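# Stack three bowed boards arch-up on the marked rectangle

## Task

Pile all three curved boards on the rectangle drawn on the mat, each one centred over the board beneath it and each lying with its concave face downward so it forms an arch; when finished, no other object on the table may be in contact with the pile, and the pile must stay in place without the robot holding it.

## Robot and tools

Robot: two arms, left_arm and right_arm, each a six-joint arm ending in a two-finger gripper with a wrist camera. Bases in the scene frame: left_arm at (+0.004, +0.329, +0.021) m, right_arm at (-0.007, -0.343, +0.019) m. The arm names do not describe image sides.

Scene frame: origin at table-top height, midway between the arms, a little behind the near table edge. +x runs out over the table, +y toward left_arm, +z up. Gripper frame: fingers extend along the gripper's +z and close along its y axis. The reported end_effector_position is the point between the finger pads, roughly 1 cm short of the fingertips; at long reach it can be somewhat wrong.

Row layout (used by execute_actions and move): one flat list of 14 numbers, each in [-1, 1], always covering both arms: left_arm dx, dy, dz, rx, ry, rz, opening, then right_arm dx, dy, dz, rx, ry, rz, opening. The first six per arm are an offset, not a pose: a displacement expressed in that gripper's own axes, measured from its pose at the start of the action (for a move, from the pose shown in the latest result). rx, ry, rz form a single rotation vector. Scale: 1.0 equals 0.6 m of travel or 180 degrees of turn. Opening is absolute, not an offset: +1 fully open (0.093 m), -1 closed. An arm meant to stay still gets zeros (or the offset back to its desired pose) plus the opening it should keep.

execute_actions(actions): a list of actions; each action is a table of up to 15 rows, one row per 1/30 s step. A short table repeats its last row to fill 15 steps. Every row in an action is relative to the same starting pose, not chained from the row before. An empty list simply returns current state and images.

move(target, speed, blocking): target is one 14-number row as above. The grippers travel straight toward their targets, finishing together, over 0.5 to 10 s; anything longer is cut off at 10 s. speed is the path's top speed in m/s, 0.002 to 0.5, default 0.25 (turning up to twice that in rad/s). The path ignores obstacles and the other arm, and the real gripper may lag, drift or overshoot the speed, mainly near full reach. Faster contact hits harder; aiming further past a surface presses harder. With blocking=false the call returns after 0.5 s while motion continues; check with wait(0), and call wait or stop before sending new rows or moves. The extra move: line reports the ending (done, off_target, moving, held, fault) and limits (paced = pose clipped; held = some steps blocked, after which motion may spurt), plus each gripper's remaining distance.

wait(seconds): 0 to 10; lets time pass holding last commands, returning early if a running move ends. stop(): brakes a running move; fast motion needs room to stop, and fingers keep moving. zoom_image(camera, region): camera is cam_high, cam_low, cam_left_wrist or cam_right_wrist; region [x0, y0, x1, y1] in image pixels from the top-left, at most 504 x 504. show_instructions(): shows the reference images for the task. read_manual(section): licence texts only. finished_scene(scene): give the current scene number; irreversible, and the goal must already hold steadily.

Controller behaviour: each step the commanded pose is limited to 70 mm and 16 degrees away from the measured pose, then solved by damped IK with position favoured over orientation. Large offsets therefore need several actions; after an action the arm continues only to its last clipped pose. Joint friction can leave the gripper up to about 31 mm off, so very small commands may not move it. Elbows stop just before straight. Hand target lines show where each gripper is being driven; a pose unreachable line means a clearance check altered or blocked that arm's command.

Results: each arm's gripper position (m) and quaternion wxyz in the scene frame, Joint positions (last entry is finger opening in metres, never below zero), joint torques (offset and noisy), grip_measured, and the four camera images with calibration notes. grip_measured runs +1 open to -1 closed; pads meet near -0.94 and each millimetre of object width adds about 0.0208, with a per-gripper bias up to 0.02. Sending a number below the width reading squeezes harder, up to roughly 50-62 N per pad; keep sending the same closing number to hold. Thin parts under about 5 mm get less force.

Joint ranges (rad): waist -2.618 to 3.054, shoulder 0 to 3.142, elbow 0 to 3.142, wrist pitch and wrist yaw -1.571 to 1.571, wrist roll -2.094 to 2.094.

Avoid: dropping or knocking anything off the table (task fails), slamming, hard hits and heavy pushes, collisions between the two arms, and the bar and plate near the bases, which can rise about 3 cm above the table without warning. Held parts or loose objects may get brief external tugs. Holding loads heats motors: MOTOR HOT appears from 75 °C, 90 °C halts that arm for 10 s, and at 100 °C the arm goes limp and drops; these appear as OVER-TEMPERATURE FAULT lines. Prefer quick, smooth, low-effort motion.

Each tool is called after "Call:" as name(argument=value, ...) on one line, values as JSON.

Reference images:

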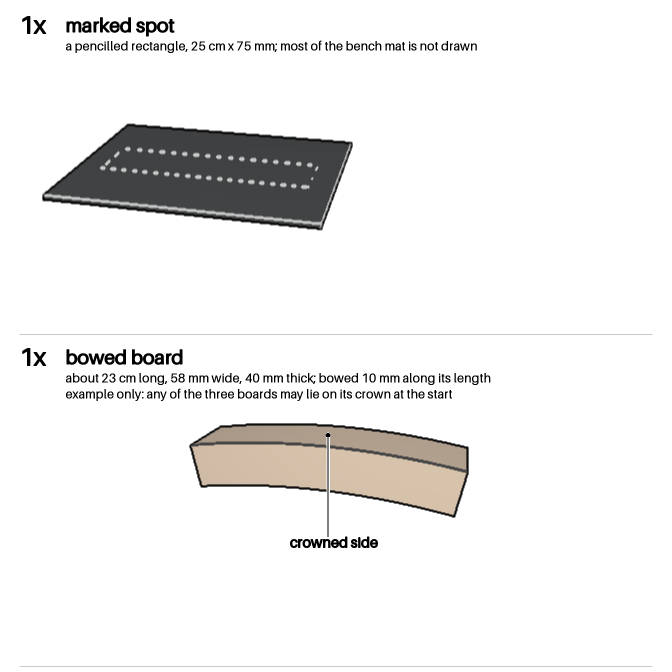

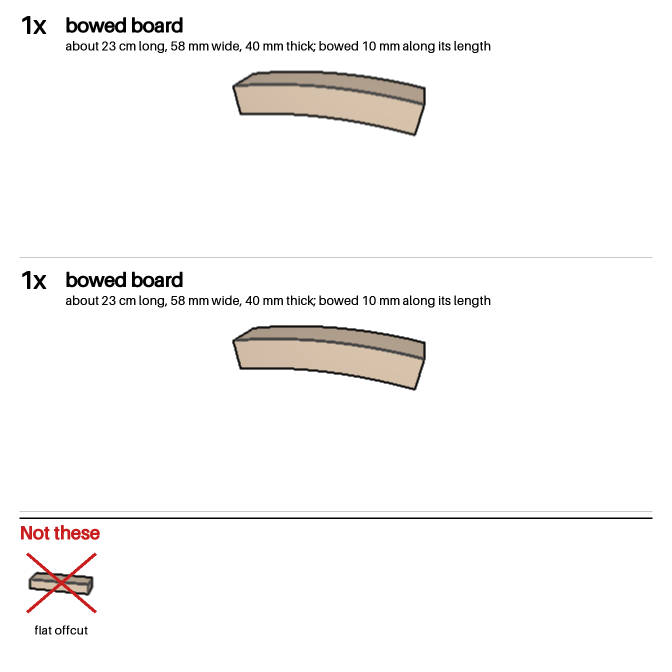

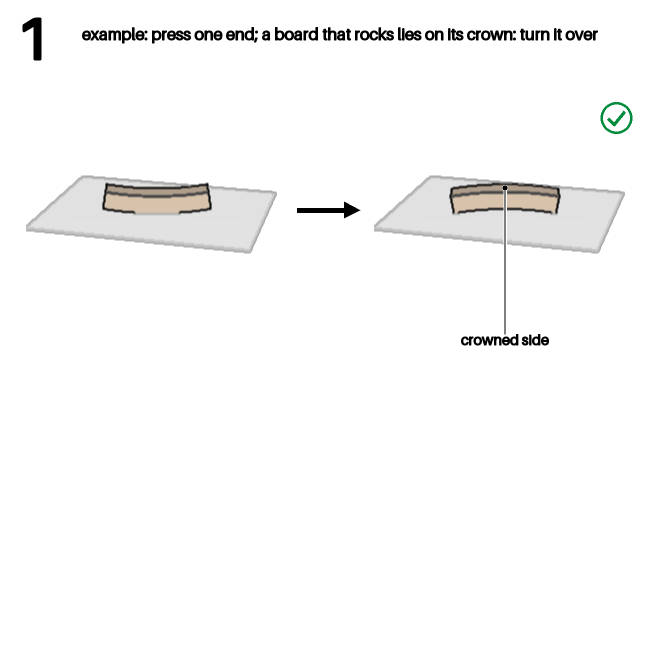

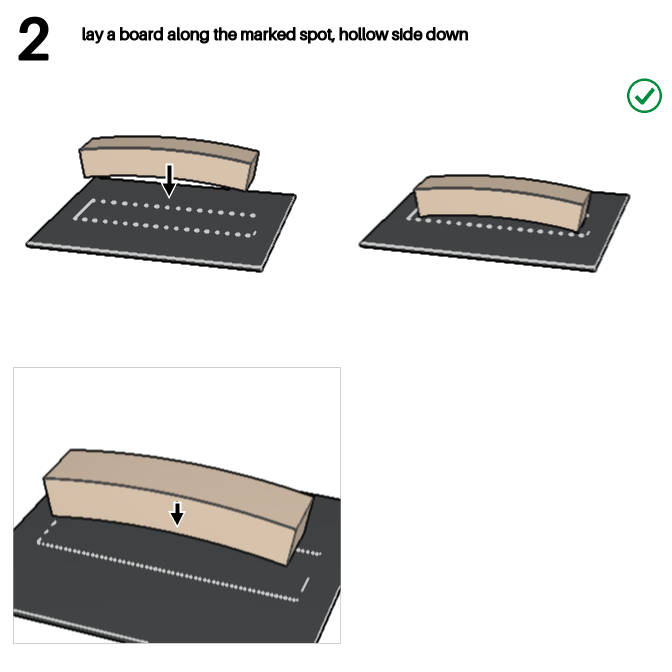

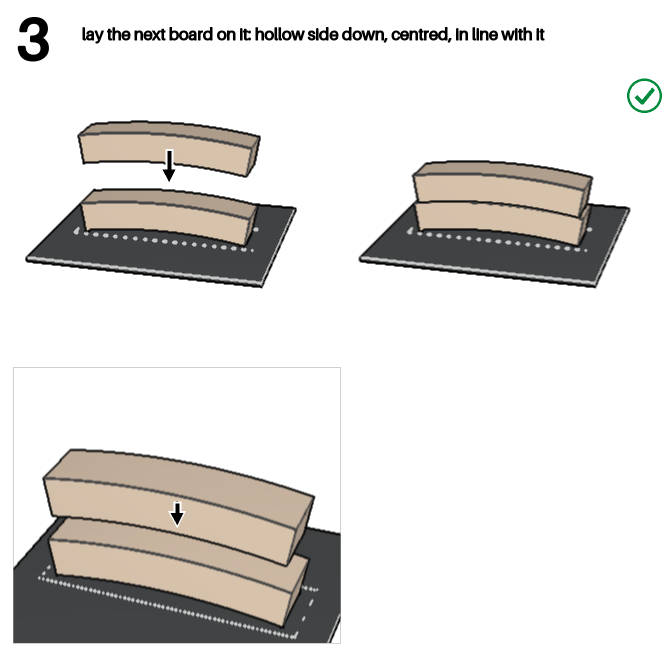

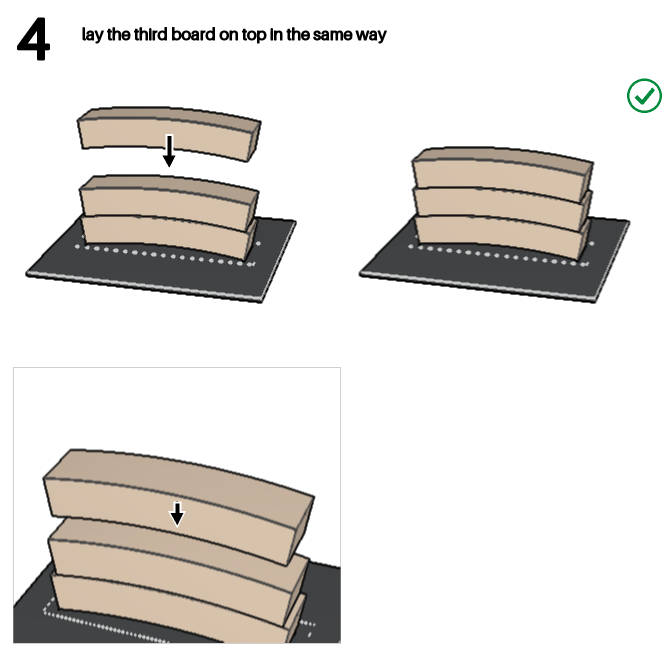

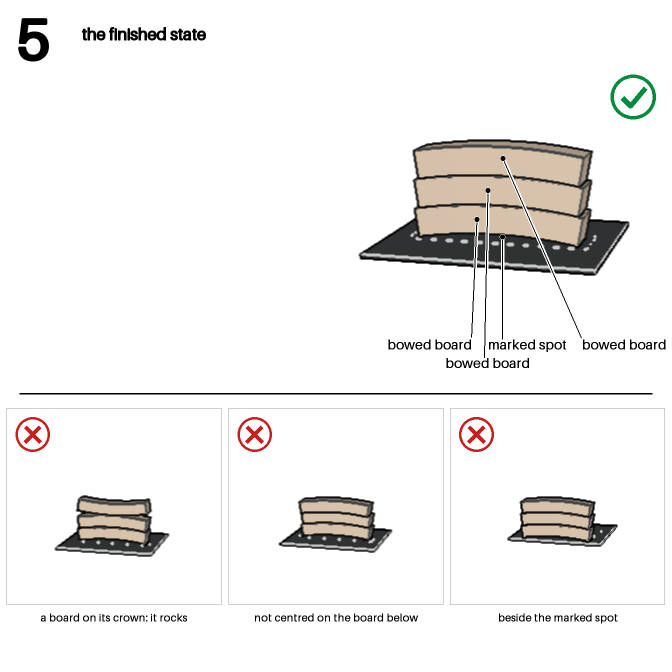

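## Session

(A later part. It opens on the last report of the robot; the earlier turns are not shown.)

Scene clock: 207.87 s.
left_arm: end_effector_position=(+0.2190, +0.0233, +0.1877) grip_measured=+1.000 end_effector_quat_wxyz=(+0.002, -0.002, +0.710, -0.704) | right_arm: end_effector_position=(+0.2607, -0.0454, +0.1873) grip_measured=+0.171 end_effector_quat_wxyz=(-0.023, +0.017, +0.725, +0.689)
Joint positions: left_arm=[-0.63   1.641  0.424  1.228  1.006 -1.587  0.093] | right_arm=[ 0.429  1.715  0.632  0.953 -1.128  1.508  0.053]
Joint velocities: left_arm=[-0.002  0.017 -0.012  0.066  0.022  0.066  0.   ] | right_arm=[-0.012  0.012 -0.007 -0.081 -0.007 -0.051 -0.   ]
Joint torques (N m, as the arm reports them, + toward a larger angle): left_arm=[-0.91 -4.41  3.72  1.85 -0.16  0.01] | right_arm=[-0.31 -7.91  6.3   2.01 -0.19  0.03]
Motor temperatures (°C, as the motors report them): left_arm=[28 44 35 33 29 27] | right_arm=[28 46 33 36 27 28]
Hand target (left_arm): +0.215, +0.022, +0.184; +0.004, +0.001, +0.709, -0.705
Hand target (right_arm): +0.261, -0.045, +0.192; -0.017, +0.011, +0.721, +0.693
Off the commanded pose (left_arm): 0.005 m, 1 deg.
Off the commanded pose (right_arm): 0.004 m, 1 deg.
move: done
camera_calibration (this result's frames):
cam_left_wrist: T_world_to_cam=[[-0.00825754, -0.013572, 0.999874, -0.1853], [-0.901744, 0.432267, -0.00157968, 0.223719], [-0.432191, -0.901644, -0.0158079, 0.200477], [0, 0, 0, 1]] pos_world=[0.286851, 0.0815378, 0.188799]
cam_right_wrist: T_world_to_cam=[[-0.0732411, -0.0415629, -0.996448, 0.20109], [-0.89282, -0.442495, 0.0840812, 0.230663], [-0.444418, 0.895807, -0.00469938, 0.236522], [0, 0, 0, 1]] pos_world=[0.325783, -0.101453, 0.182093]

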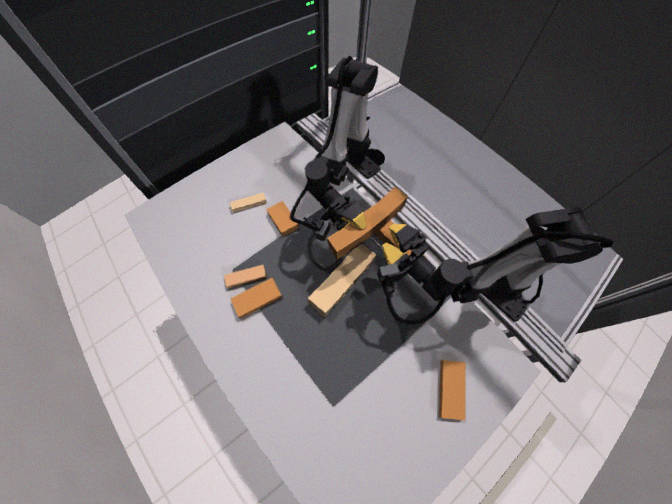

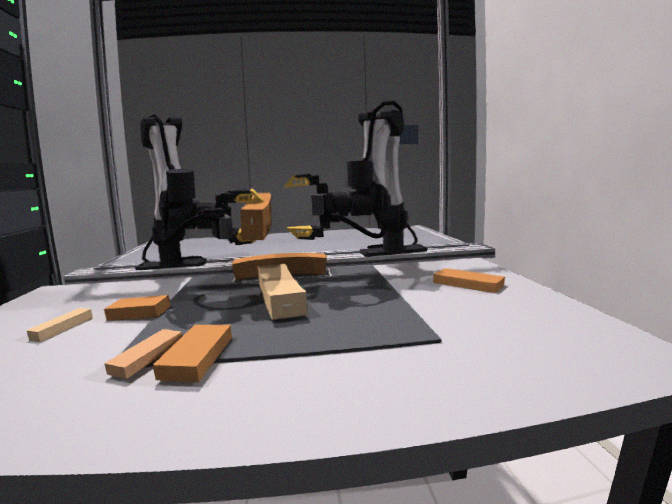

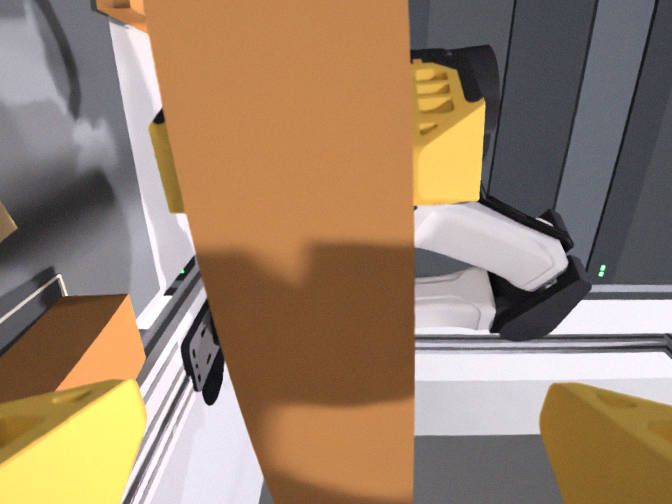

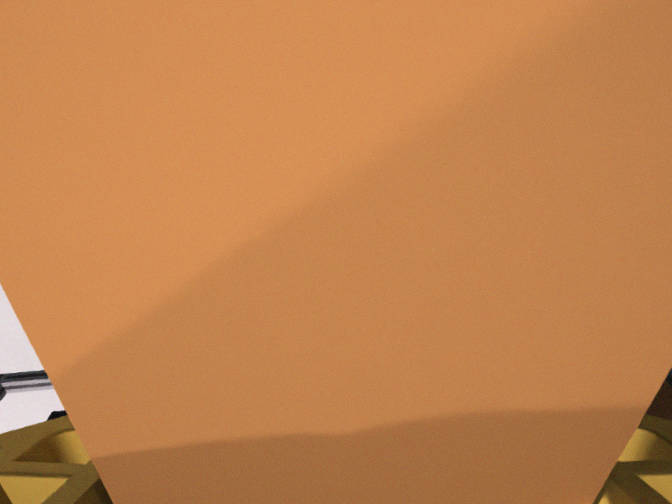

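Call:
move(target=[0.007,0.0,0.085,0,0,0,1,0,0.01,0,-0.016,-0.003,-0.018,0.0], speed=0.05)

Call:
zoom_image(camera="cam_high", region=[290, 160, 470, 310])

Scene clock: 212.70 s.
left_arm: end_effector_position=(+0.2126, -0.0212, +0.1855) grip_measured=+1.000 end_effector_quat_wxyz=(+0.000, -0.004, +0.711, -0.703) | right_arm: end_effector_position=(+0.2613, -0.0455, +0.1895) grip_measured=+0.171 end_effector_quat_wxyz=(-0.007, +0.005, +0.715, +0.699)
Joint positions: left_arm=[-0.78   1.714  0.507  1.211  0.856 -1.587  0.093] | right_arm=[ 0.429  1.739  0.616  1.06  -1.123  1.529  0.053]
Joint velocities: left_arm=[-0.012 -0.022 -0.012 -0.007 -0.051  0.007  0.   ] | right_arm=[-0.007 -0.007 -0.002 -0.022  0.037 -0.037 -0.   ]
Joint torques (N m, as the arm reports them, + toward a larger angle): left_arm=[-0.84 -5.24  6.84  1.55 -0.2   0.  ] | right_arm=[ 0.07 -7.54  5.42  2.27 -0.07  0.18]
Motor temperatures (°C, as the motors report them): left_arm=[28 43 35 34 29 27] | right_arm=[28 46 33 36 27 28]
Hand target (left_arm): +0.215, -0.027, +0.187; +0.002, -0.002, +0.711, -0.704
Hand target (right_arm): +0.261, -0.045, +0.193; -0.000, -0.000, +0.708, +0.706
Off the commanded pose (left_arm): 0.007 m, 0 deg.
Off the commanded pose (right_arm): 0.004 m, 2 deg.
move: done
camera_calibration (this result's frames):
cam_left_wrist: T_world_to_cam=[[-0.00302555, -0.0162137, 0.999864, -0.184951], [-0.901941, 0.431838, 0.00427338, 0.236187], [-0.431848, -0.901806, -0.0159303, 0.157506], [0, 0, 0, 1]] pos_world=[0.280486, 0.0370462, 0.186426]
cam_right_wrist: T_world_to_cam=[[-0.0338263, -0.0125493, -0.999349, 0.194949], [-0.89805, -0.438426, 0.035903, 0.241677], [-0.438591, 0.89868, 0.00356038, 0.233981], [0, 0, 0, 1]] pos_world=[0.326254, -0.10187, 0.185312]

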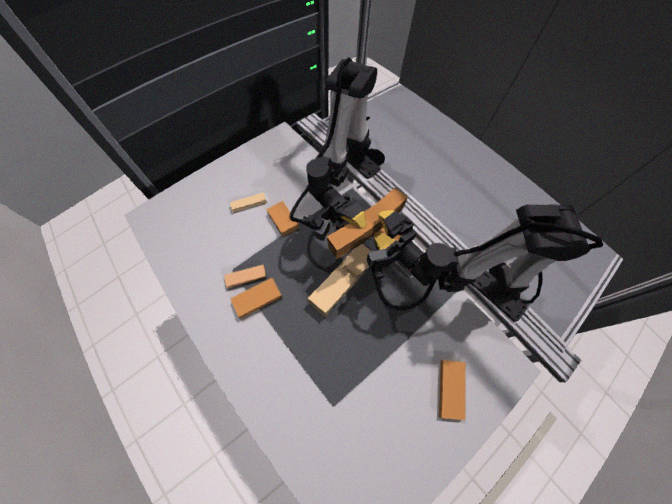

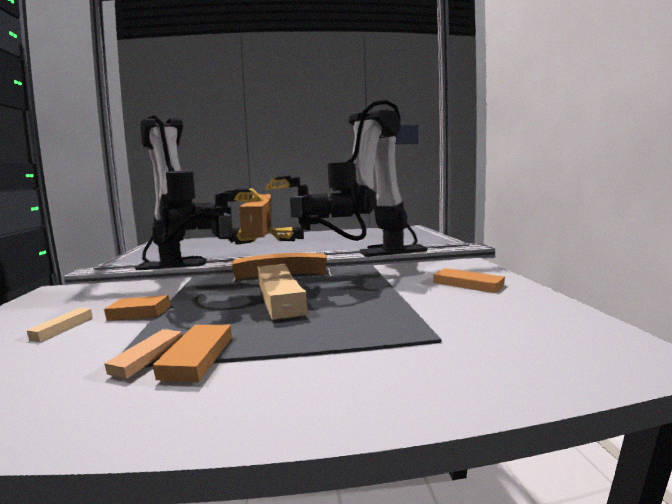

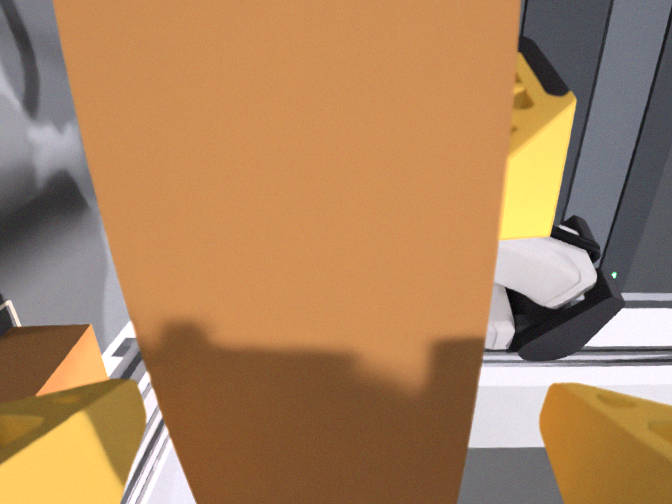

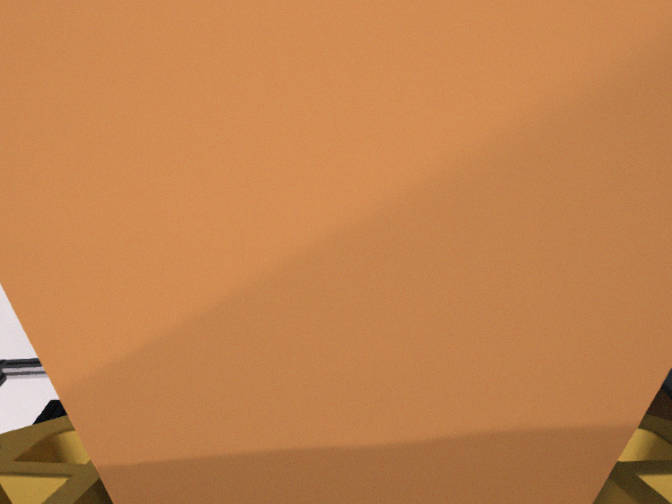

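Region (290, 160, 470, 310) of cam_high's 672x504 image, scaled by 2.800, with more detail than that image has.

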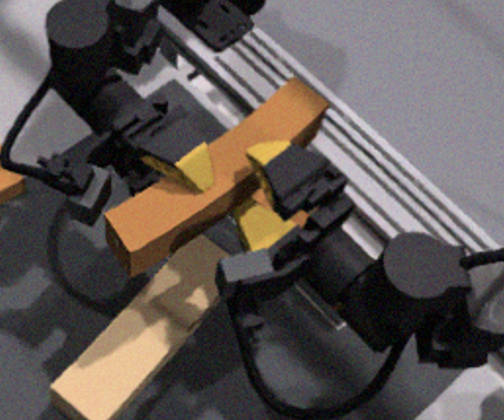

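Call:
move(target=[0,0.01,0.047,0,0,0,1,0,0.006,0,-0.006,0,-0.006,0.0], speed=0.04)

Call:
zoom_image(camera="cam_high", region=[290, 160, 470, 310])

Scene clock: 216.37 s.
left_arm: end_effector_position=(+0.2103, -0.0428, +0.1734) grip_measured=+1.000 end_effector_quat_wxyz=(-0.007, -0.010, +0.717, -0.697) | right_arm: end_effector_position=(+0.2613, -0.0456, +0.1883) grip_measured=+0.171 end_effector_quat_wxyz=(-0.009, +0.007, +0.716, +0.698)
Joint positions: left_arm=[-0.843  1.785  0.553  1.211  0.795 -1.587  0.093] | right_arm=[ 0.429  1.739  0.616  1.051 -1.123  1.527  0.053]
Joint velocities: left_arm=[-0.017 -0.007 -0.017  0.11  -0.022 -0.007  0.   ] | right_arm=[-0.012 -0.007  0.007 -0.022  0.007  0.037 -0.   ]
Joint torques (N m, as the arm reports them, + toward a larger angle): left_arm=[-0.75 -5.71  6.54  1.77 -0.15 -0.03] | right_arm=[-0.43 -7.57  5.54  2.22 -0.12  0.08]
Motor temperatures (°C, as the motors report them): left_arm=[28 42 36 35 29 27] | right_arm=[28 45 33 37 27 28]
Hand target (left_arm): +0.213, -0.049, +0.179; +0.000, -0.004, +0.711, -0.703
Hand target (right_arm): +0.261, -0.046, +0.193; -0.000, -0.002, +0.709, +0.705
Off the commanded pose (left_arm): 0.009 m, 1 deg.
Off the commanded pose (right_arm): 0.005 m, 2 deg.
move: done
camera_calibration (this result's frames):
cam_left_wrist: T_world_to_cam=[[0.015501, -0.0338024, 0.999308, -0.177741], [-0.901308, 0.432233, 0.0286015, 0.239136], [-0.432901, -0.901128, -0.0237663, 0.138505], [0, 0, 0, 1]] pos_world=[0.278249, 0.0154406, 0.174071]
cam_right_wrist: T_world_to_cam=[[-0.0390919, -0.0161897, -0.999104, 0.19488], [-0.8978, -0.438374, 0.0422317, 0.240384], [-0.438665, 0.898647, 0.00260175, 0.234176], [0, 0, 0, 1]] pos_world=[0.32616, -0.101908, 0.183944]

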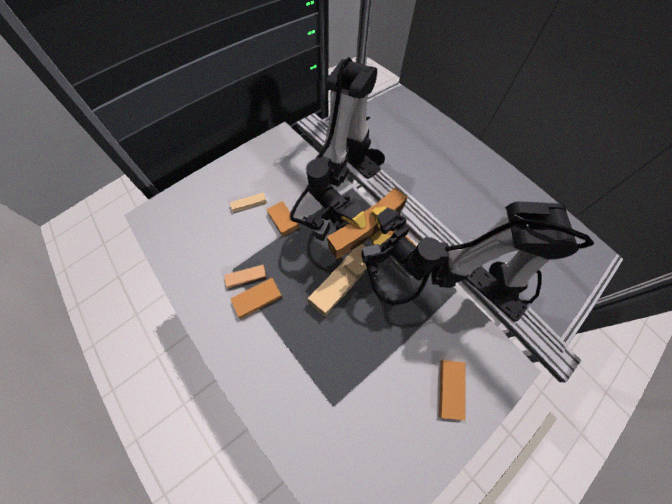

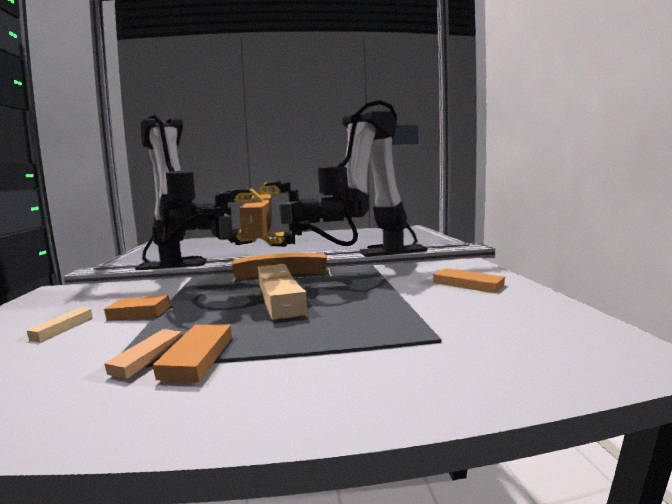

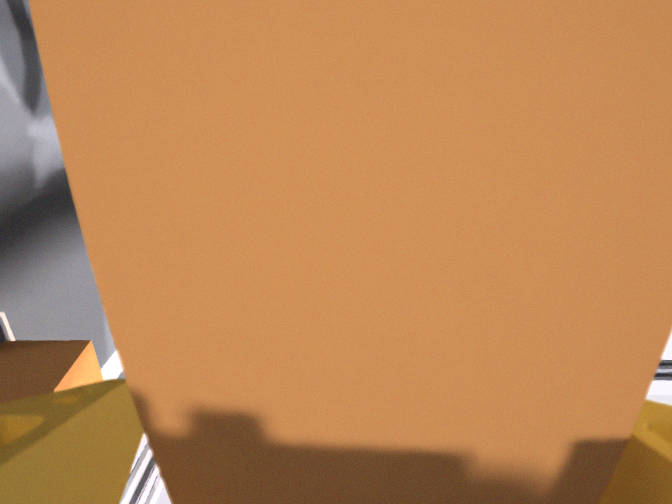

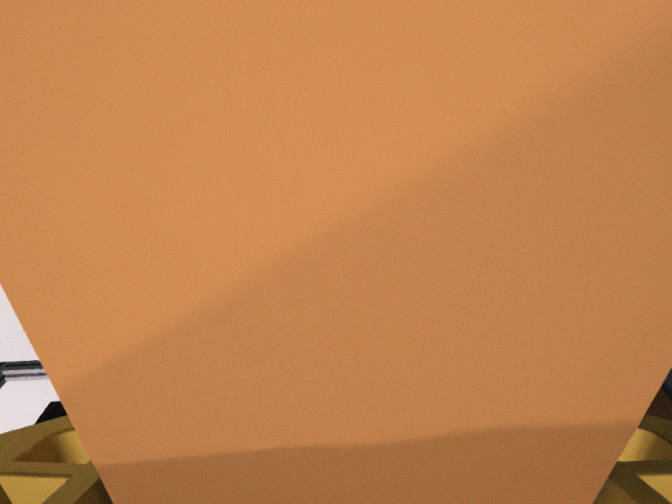

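Region (290, 160, 470, 310) of cam_high's 672x504 image, scaled by 2.800, with more detail than that image has.

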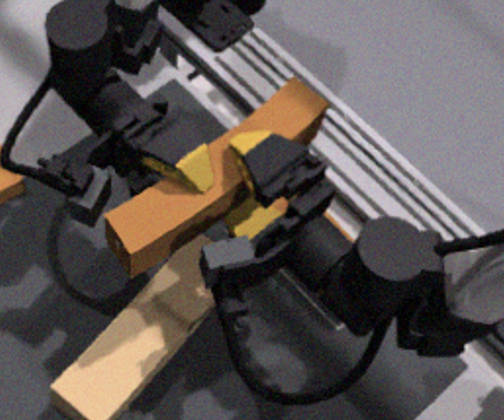

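Call:
move(target=[0,-0.02,0,0.008,0,0,0.75,0,0.008,0,-0.008,0,-0.008,0.0], speed=0.03)

Scene clock: 219.20 s.
left_arm: end_effector_position=(+0.2108, -0.0428, +0.1734) grip_measured=+0.751 end_effector_quat_wxyz=(-0.013, -0.018, +0.717, -0.697) | right_arm: end_effector_position=(+0.2613, -0.0455, +0.1893) grip_measured=+0.171 end_effector_quat_wxyz=(-0.006, +0.005, +0.715, +0.699)
Joint positions: left_arm=[-0.843  1.785  0.553  1.211  0.792 -1.606  0.081] | right_arm=[ 0.429  1.739  0.616  1.058 -1.123  1.526  0.053]
Joint velocities: left_arm=[ 0.002 -0.002 -0.002  0.007  0.022 -0.022 -0.001] | right_arm=[ 0.002 -0.012 -0.002 -0.051  0.007  0.007  0.001]
Joint torques (N m, as the arm reports them, + toward a larger angle): left_arm=[-0.14 -8.18  5.43  1.8  -0.03 -0.15] | right_arm=[-0.1  -7.18  5.69  2.31 -0.13  0.2 ]
Motor temperatures (°C, as the motors report them): left_arm=[28 42 36 35 29 27] | right_arm=[28 44 33 38 27 28]
Hand target (left_arm): +0.211, -0.043, +0.185; -0.007, -0.011, +0.708, -0.706
Hand target (right_arm): +0.261, -0.046, +0.193; -0.000, -0.002, +0.708, +0.706
Off the commanded pose (left_arm): 0.012 m, 2 deg.
Off the commanded pose (right_arm): 0.004 m, 2 deg.
move: off_target (left_arm)
camera_calibration (this result's frames):
cam_left_wrist: T_world_to_cam=[[0.0349618, -0.0336229, 0.998823, -0.181755], [-0.901979, 0.42932, 0.046024, 0.236536], [-0.430362, -0.902526, -0.0153173, 0.136643], [0, 0, 0, 1]] pos_world=[0.278511, 0.0156629, 0.172747]
cam_right_wrist: T_world_to_cam=[[-0.0321497, -0.0132068, -0.999396, 0.194265], [-0.898076, -0.438471, 0.0346846, 0.241906], [-0.438664, 0.898648, 0.00223608, 0.234249], [0, 0, 0, 1]] pos_world=[0.326252, -0.101873, 0.185234]

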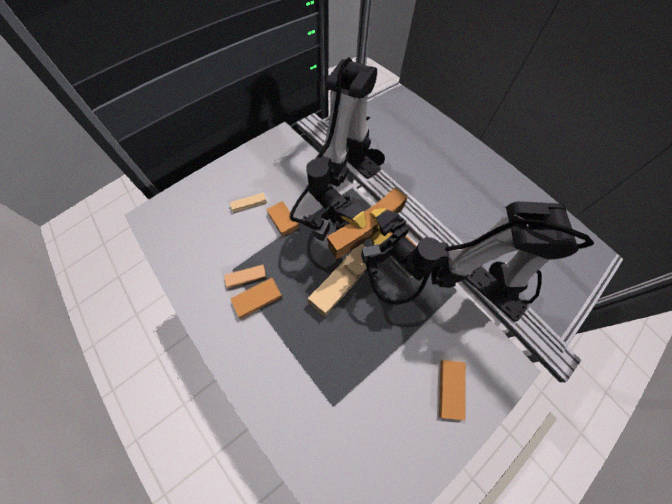

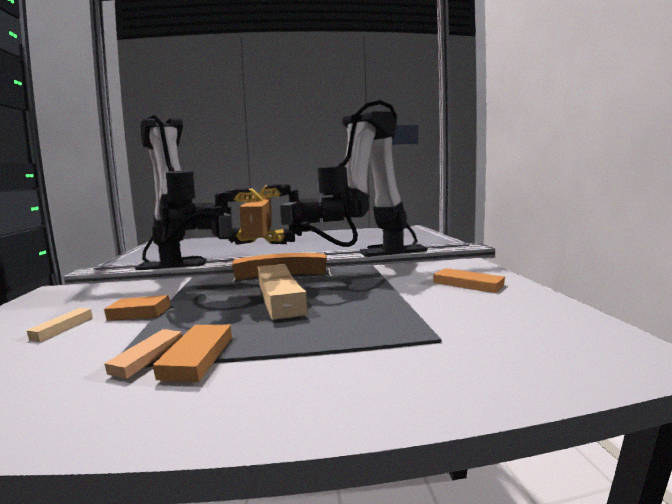

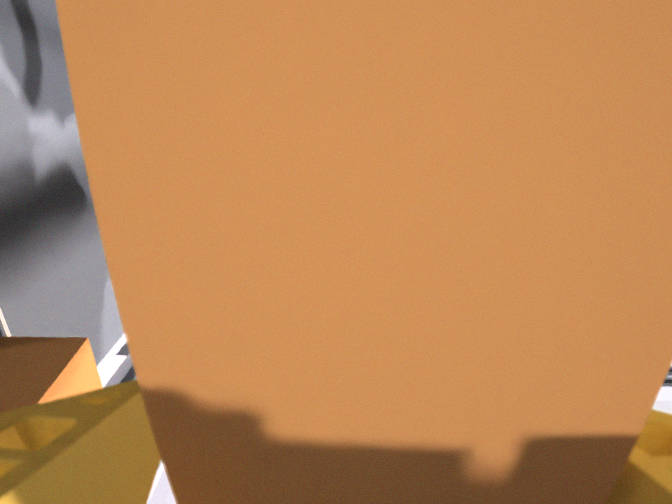

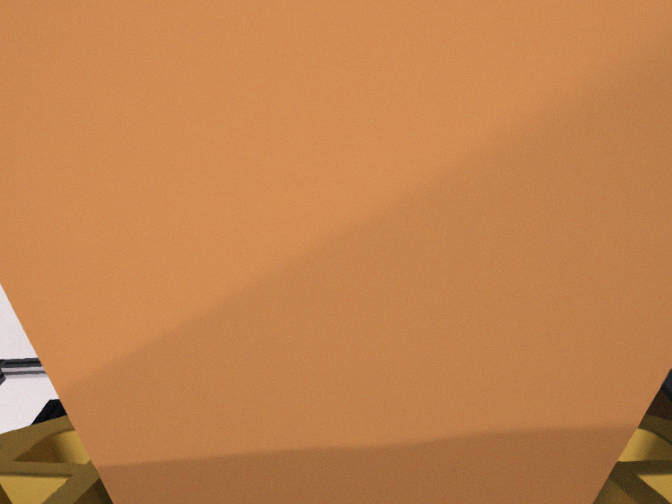

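Call:
move(target=[0,-0.025,0,0.009,0,0.014,0.0,0,0,0,0,0,0,0.0], speed=0.03)

Call:
move(target=[0,-0.01,0,0,0,0,0.0,0,0,0,0,0,0,1.0], speed=0.03)

Call:
move(target=[0,-0.01,0,0,0,0,0.0,0,0,-0.15,0,0,0,1.0], speed=0.1)

Scene clock: 223.90 s.
left_arm: end_effector_position=(+0.2111, -0.0429, +0.1777) grip_measured=+0.245 end_effector_quat_wxyz=(-0.007, -0.014, +0.713, -0.701) | right_arm: end_effector_position=(+0.2612, -0.0455, +0.1867) grip_measured=+0.171 end_effector_quat_wxyz=(-0.005, +0.003, +0.717, +0.697)
Joint positions: left_arm=[-0.843  1.781  0.554  1.224  0.79  -1.606  0.057] | right_arm=[ 0.429  1.741  0.616  1.048 -1.122  1.511  0.053]
Joint velocities: left_arm=[-0.002 -0.002 -0.007  0.051  0.066  0.007 -0.001] | right_arm=[ 0.002 -0.017  0.007  0.066  0.066  0.007  0.   ]
Joint torques (N m, as the arm reports them, + toward a larger angle): left_arm=[ 0.15 -8.65  5.47  1.65 -0.03  0.09] | right_arm=[-0.16 -8.14  6.1   1.78 -0.12  0.08]
Motor temperatures (°C, as the motors report them): left_arm=[28 43 36 35 29 27] | right_arm=[28 44 33 38 27 28]
Hand target (left_arm): +0.211, -0.043, +0.188; +0.003, -0.003, +0.707, -0.707
Hand target (right_arm): +0.261, -0.046, +0.189; -0.006, +0.004, +0.715, +0.699
Off the commanded pose (left_arm): 0.011 m, 2 deg.
Off the commanded pose (right_arm): 0.003 m, 0 deg.
move: off_target (left_arm)
camera_calibration (this result's frames):
cam_left_wrist: T_world_to_cam=[[0.0220119, -0.0213625, 0.999529, -0.182979], [-0.903169, 0.428302, 0.0290437, 0.23993], [-0.42872, -0.903383, -0.00986621, 0.135402], [0, 0, 0, 1]] pos_world=[0.278775, 0.0156489, 0.17726]
cam_right_wrist: T_world_to_cam=[[-0.0288998, -0.0190194, -0.999401, 0.190597], [-0.898151, -0.438347, 0.034314, 0.242009], [-0.438737, 0.898605, -0.00441417, 0.235413], [0, 0, 0, 1]] pos_world=[0.326153, -0.101834, 0.183217]

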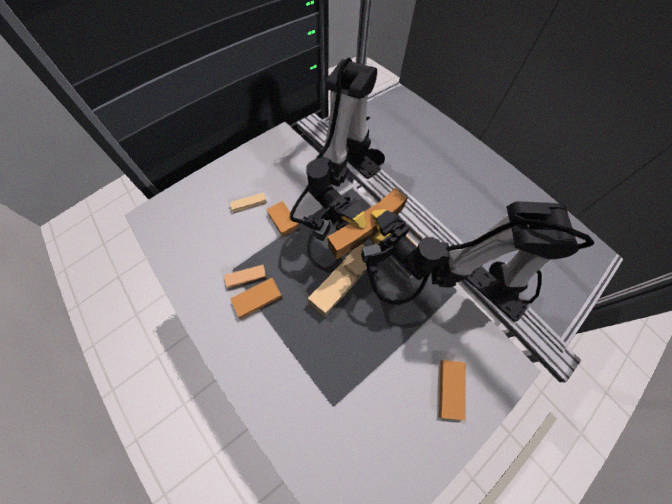

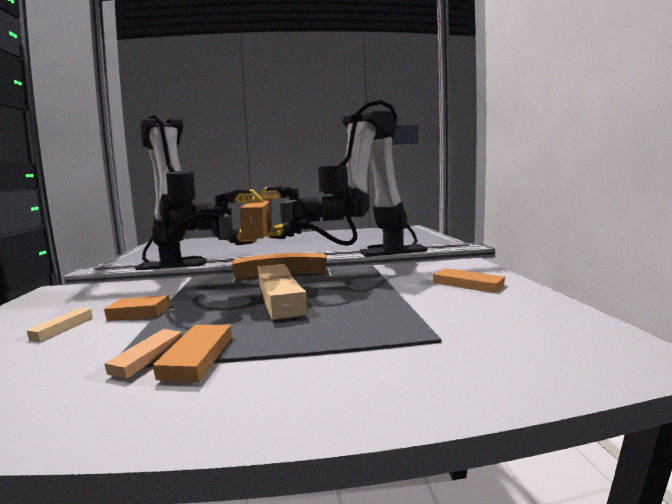

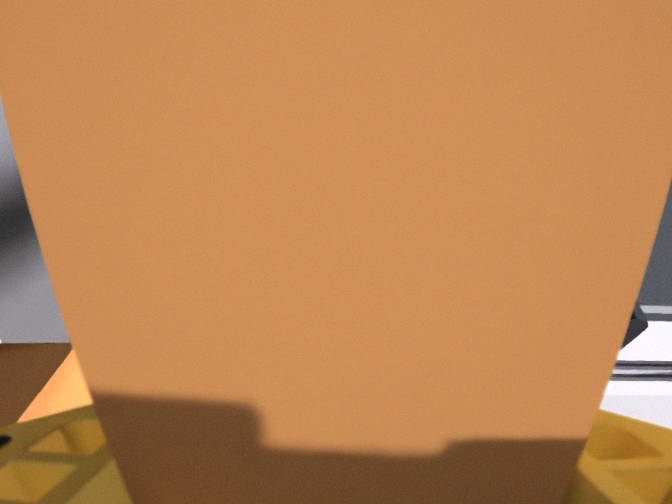

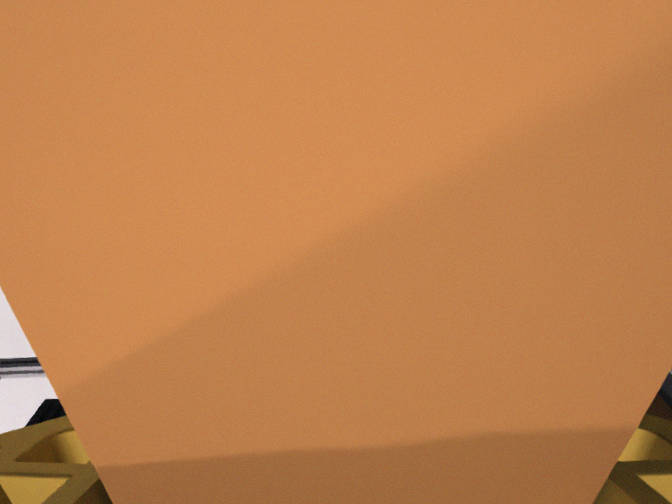

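Scene clock: 224.60 s.
left_arm: end_effector_position=(+0.2108, -0.0425, +0.1664) grip_measured=+0.245 end_effector_quat_wxyz=(-0.022, -0.029, +0.727, -0.686) | right_arm: end_effector_position=(+0.2612, -0.0455, +0.1862) grip_measured=+0.983 end_effector_quat_wxyz=(-0.006, +0.004, +0.718, +0.696)
Joint positions: left_arm=[-0.843  1.781  0.554  1.165  0.791 -1.606  0.057] | right_arm=[ 0.429  1.741  0.616  1.044 -1.122  1.51   0.092]
Joint velocities: left_arm=[-0.017 -0.002  0.002 -0.007  0.022 -0.022 -0.   ] | right_arm=[-0.002 -0.012 -0.002 -0.022  0.007 -0.022  0.   ]
Joint torques (N m, as the arm reports them, + toward a larger angle): left_arm=[ 0.07 -8.65  5.55  1.93 -0.07 -0.02] | right_arm=[-0.25 -8.01  5.92  1.74 -0.1  -0.07]
Motor temperatures (°C, as the motors report them): left_arm=[28 43 36 36 29 27] | right_arm=[28 44 33 38 27 28]
Hand target (left_arm): +0.211, -0.043, +0.183; -0.007, -0.014, +0.713, -0.701
Hand target (right_arm): +0.261, -0.045, +0.187; -0.005, +0.004, +0.717, +0.697
Off the commanded pose (left_arm): 0.017 m, 3 deg.
Off the commanded pose (right_arm): 0.001 m, 0 deg.
move: off_target (left_arm)
camera_calibration (this result's frames):
cam_left_wrist: T_world_to_cam=[[0.0640795, -0.0622122, 0.996004, -0.181691], [-0.900822, 0.425875, 0.0845568, 0.229953], [-0.429434, -0.902641, -0.0287522, 0.138858], [0, 0, 0, 1]] pos_world=[0.27842, 0.0161037, 0.165513]
cam_right_wrist: T_world_to_cam=[[-0.031223, -0.020527, -0.999302, 0.190609], [-0.898216, -0.437989, 0.0370615, 0.241566], [-0.438443, 0.898746, -0.00476232, 0.23543], [0, 0, 0, 1]] pos_world=[0.326153, -0.101876, 0.182644]

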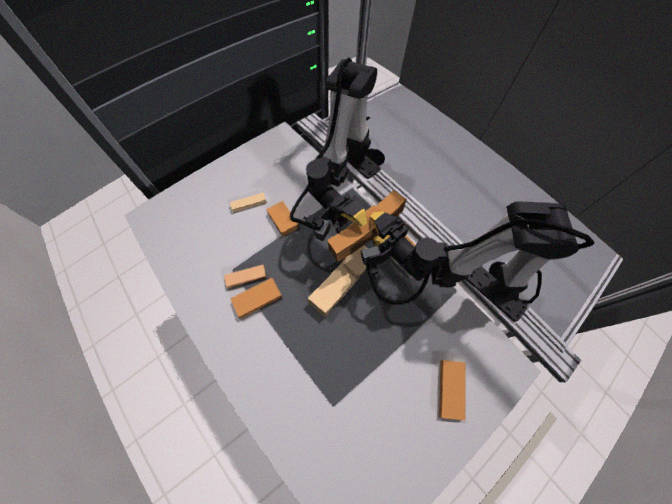

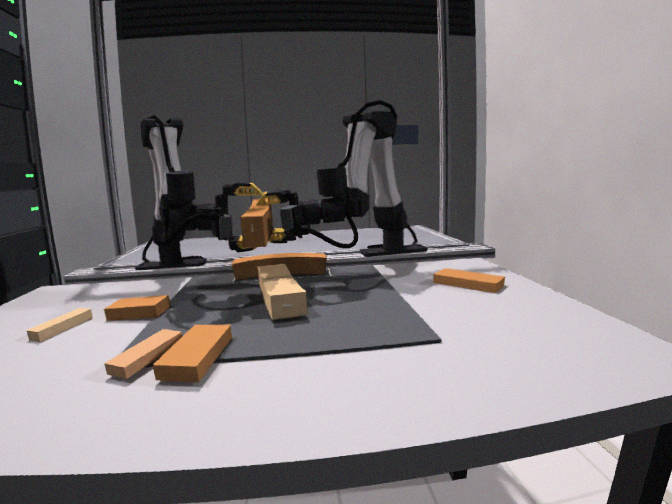

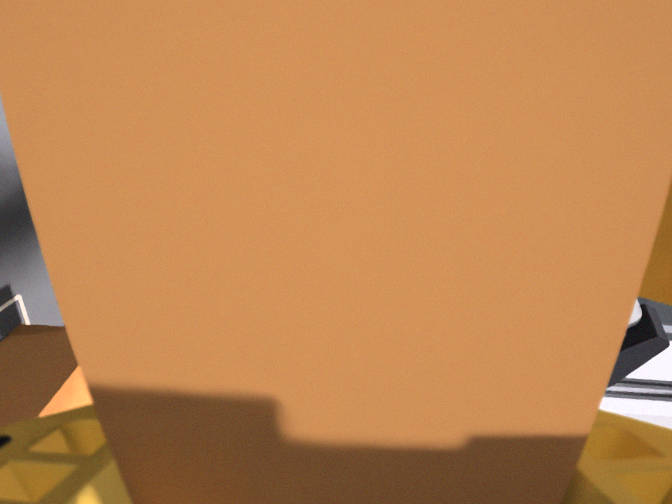

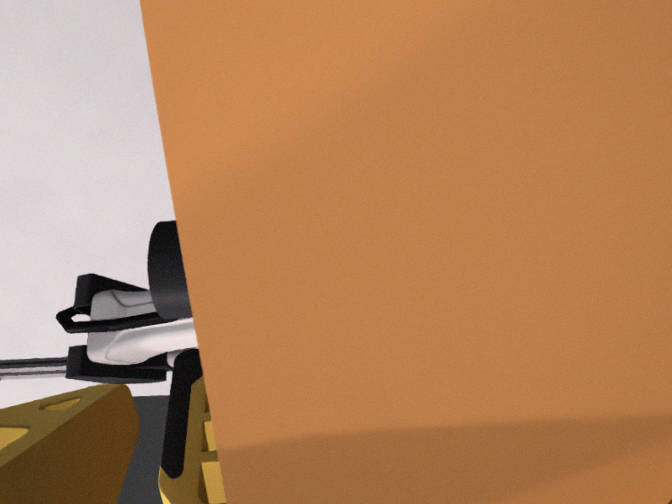

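Scene clock: 226.27 s.
left_arm: end_effector_position=(+0.2089, -0.0401, +0.1429) grip_measured=+0.245 end_effector_quat_wxyz=(-0.053, -0.061, +0.754, -0.652) | right_arm: end_effector_position=(+0.2651, -0.1331, +0.1887) grip_measured=+0.983 end_effector_quat_wxyz=(-0.001, +0.002, +0.719, +0.696)
Joint positions: left_arm=[-0.843  1.781  0.554  1.042  0.791 -1.607  0.057] | right_arm=[ 0.133  1.611  0.553  0.82  -1.41   1.337  0.092]
Joint velocities: left_arm=[-0.017  0.007  0.002 -0.022  0.007  0.066 -0.001] | right_arm=[-0.012 -0.012  0.012 -0.11  -0.007 -0.125  0.   ]
Joint torques (N m, as the arm reports them, + toward a larger angle): left_arm=[ 0.06 -8.85  5.37  2.38  0.   -0.02] | right_arm=[-0.83 -8.42  5.45  1.33 -0.41 -0.09]
Motor temperatures (°C, as the motors report them): left_arm=[28 43 36 36 29 27] | right_arm=[28 44 33 38 27 28]
Hand target (left_arm): +0.210, -0.042, +0.172; -0.022, -0.029, +0.728, -0.685
Hand target (right_arm): +0.261, -0.136, +0.189; -0.005, +0.004, +0.719, +0.695
Off the commanded pose (left_arm): 0.030 m, 7 deg.
Off the commanded pose (right_arm): 0.004 m, 1 deg.
move: off_target (left_arm)
camera_calibration (this result's frames):
cam_left_wrist: T_world_to_cam=[[0.1523, -0.146848, 0.977364, -0.177173], [-0.888913, 0.411911, 0.200406, 0.209572], [-0.432017, -0.899313, -0.0678011, 0.145747], [0, 0, 0, 1]] pos_world=[0.27624, 0.0187295, 0.141044]
cam_right_wrist: T_world_to_cam=[[-0.0207694, -0.022961, -0.999521, 0.188348], [-0.90036, -0.4342, 0.0286834, 0.209277], [-0.434651, 0.900524, -0.011655, 0.31638], [0, 0, 0, 1]] pos_world=[0.329852, -0.189715, 0.185942]

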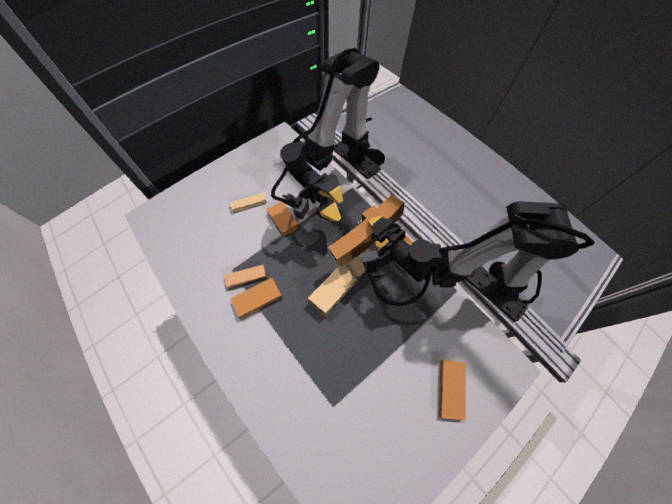

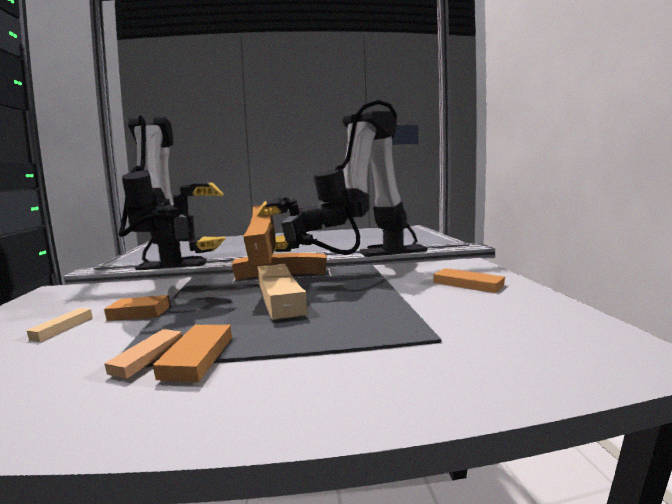

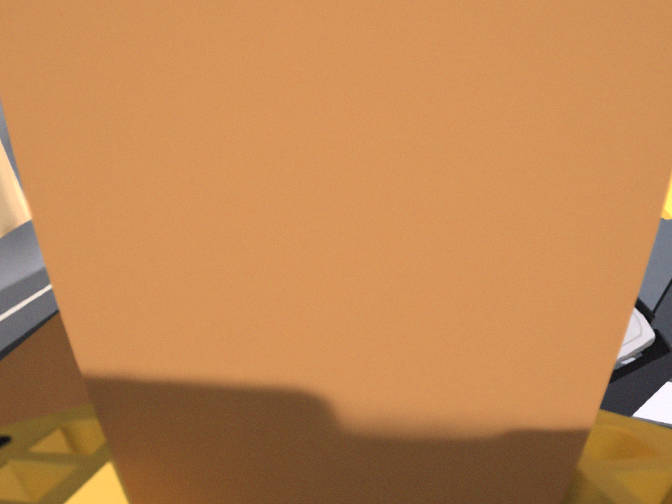

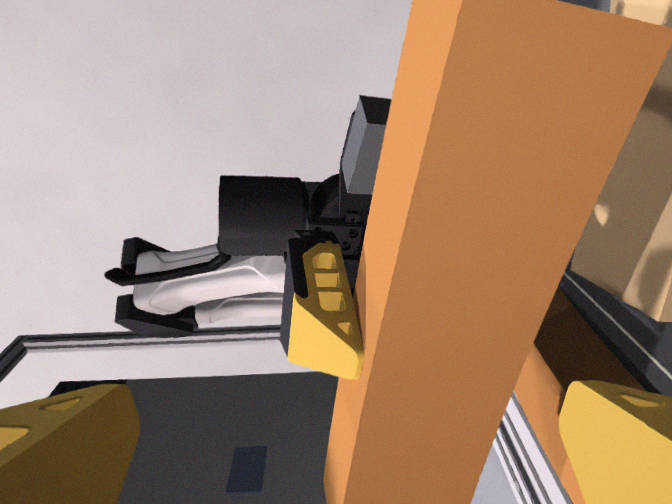

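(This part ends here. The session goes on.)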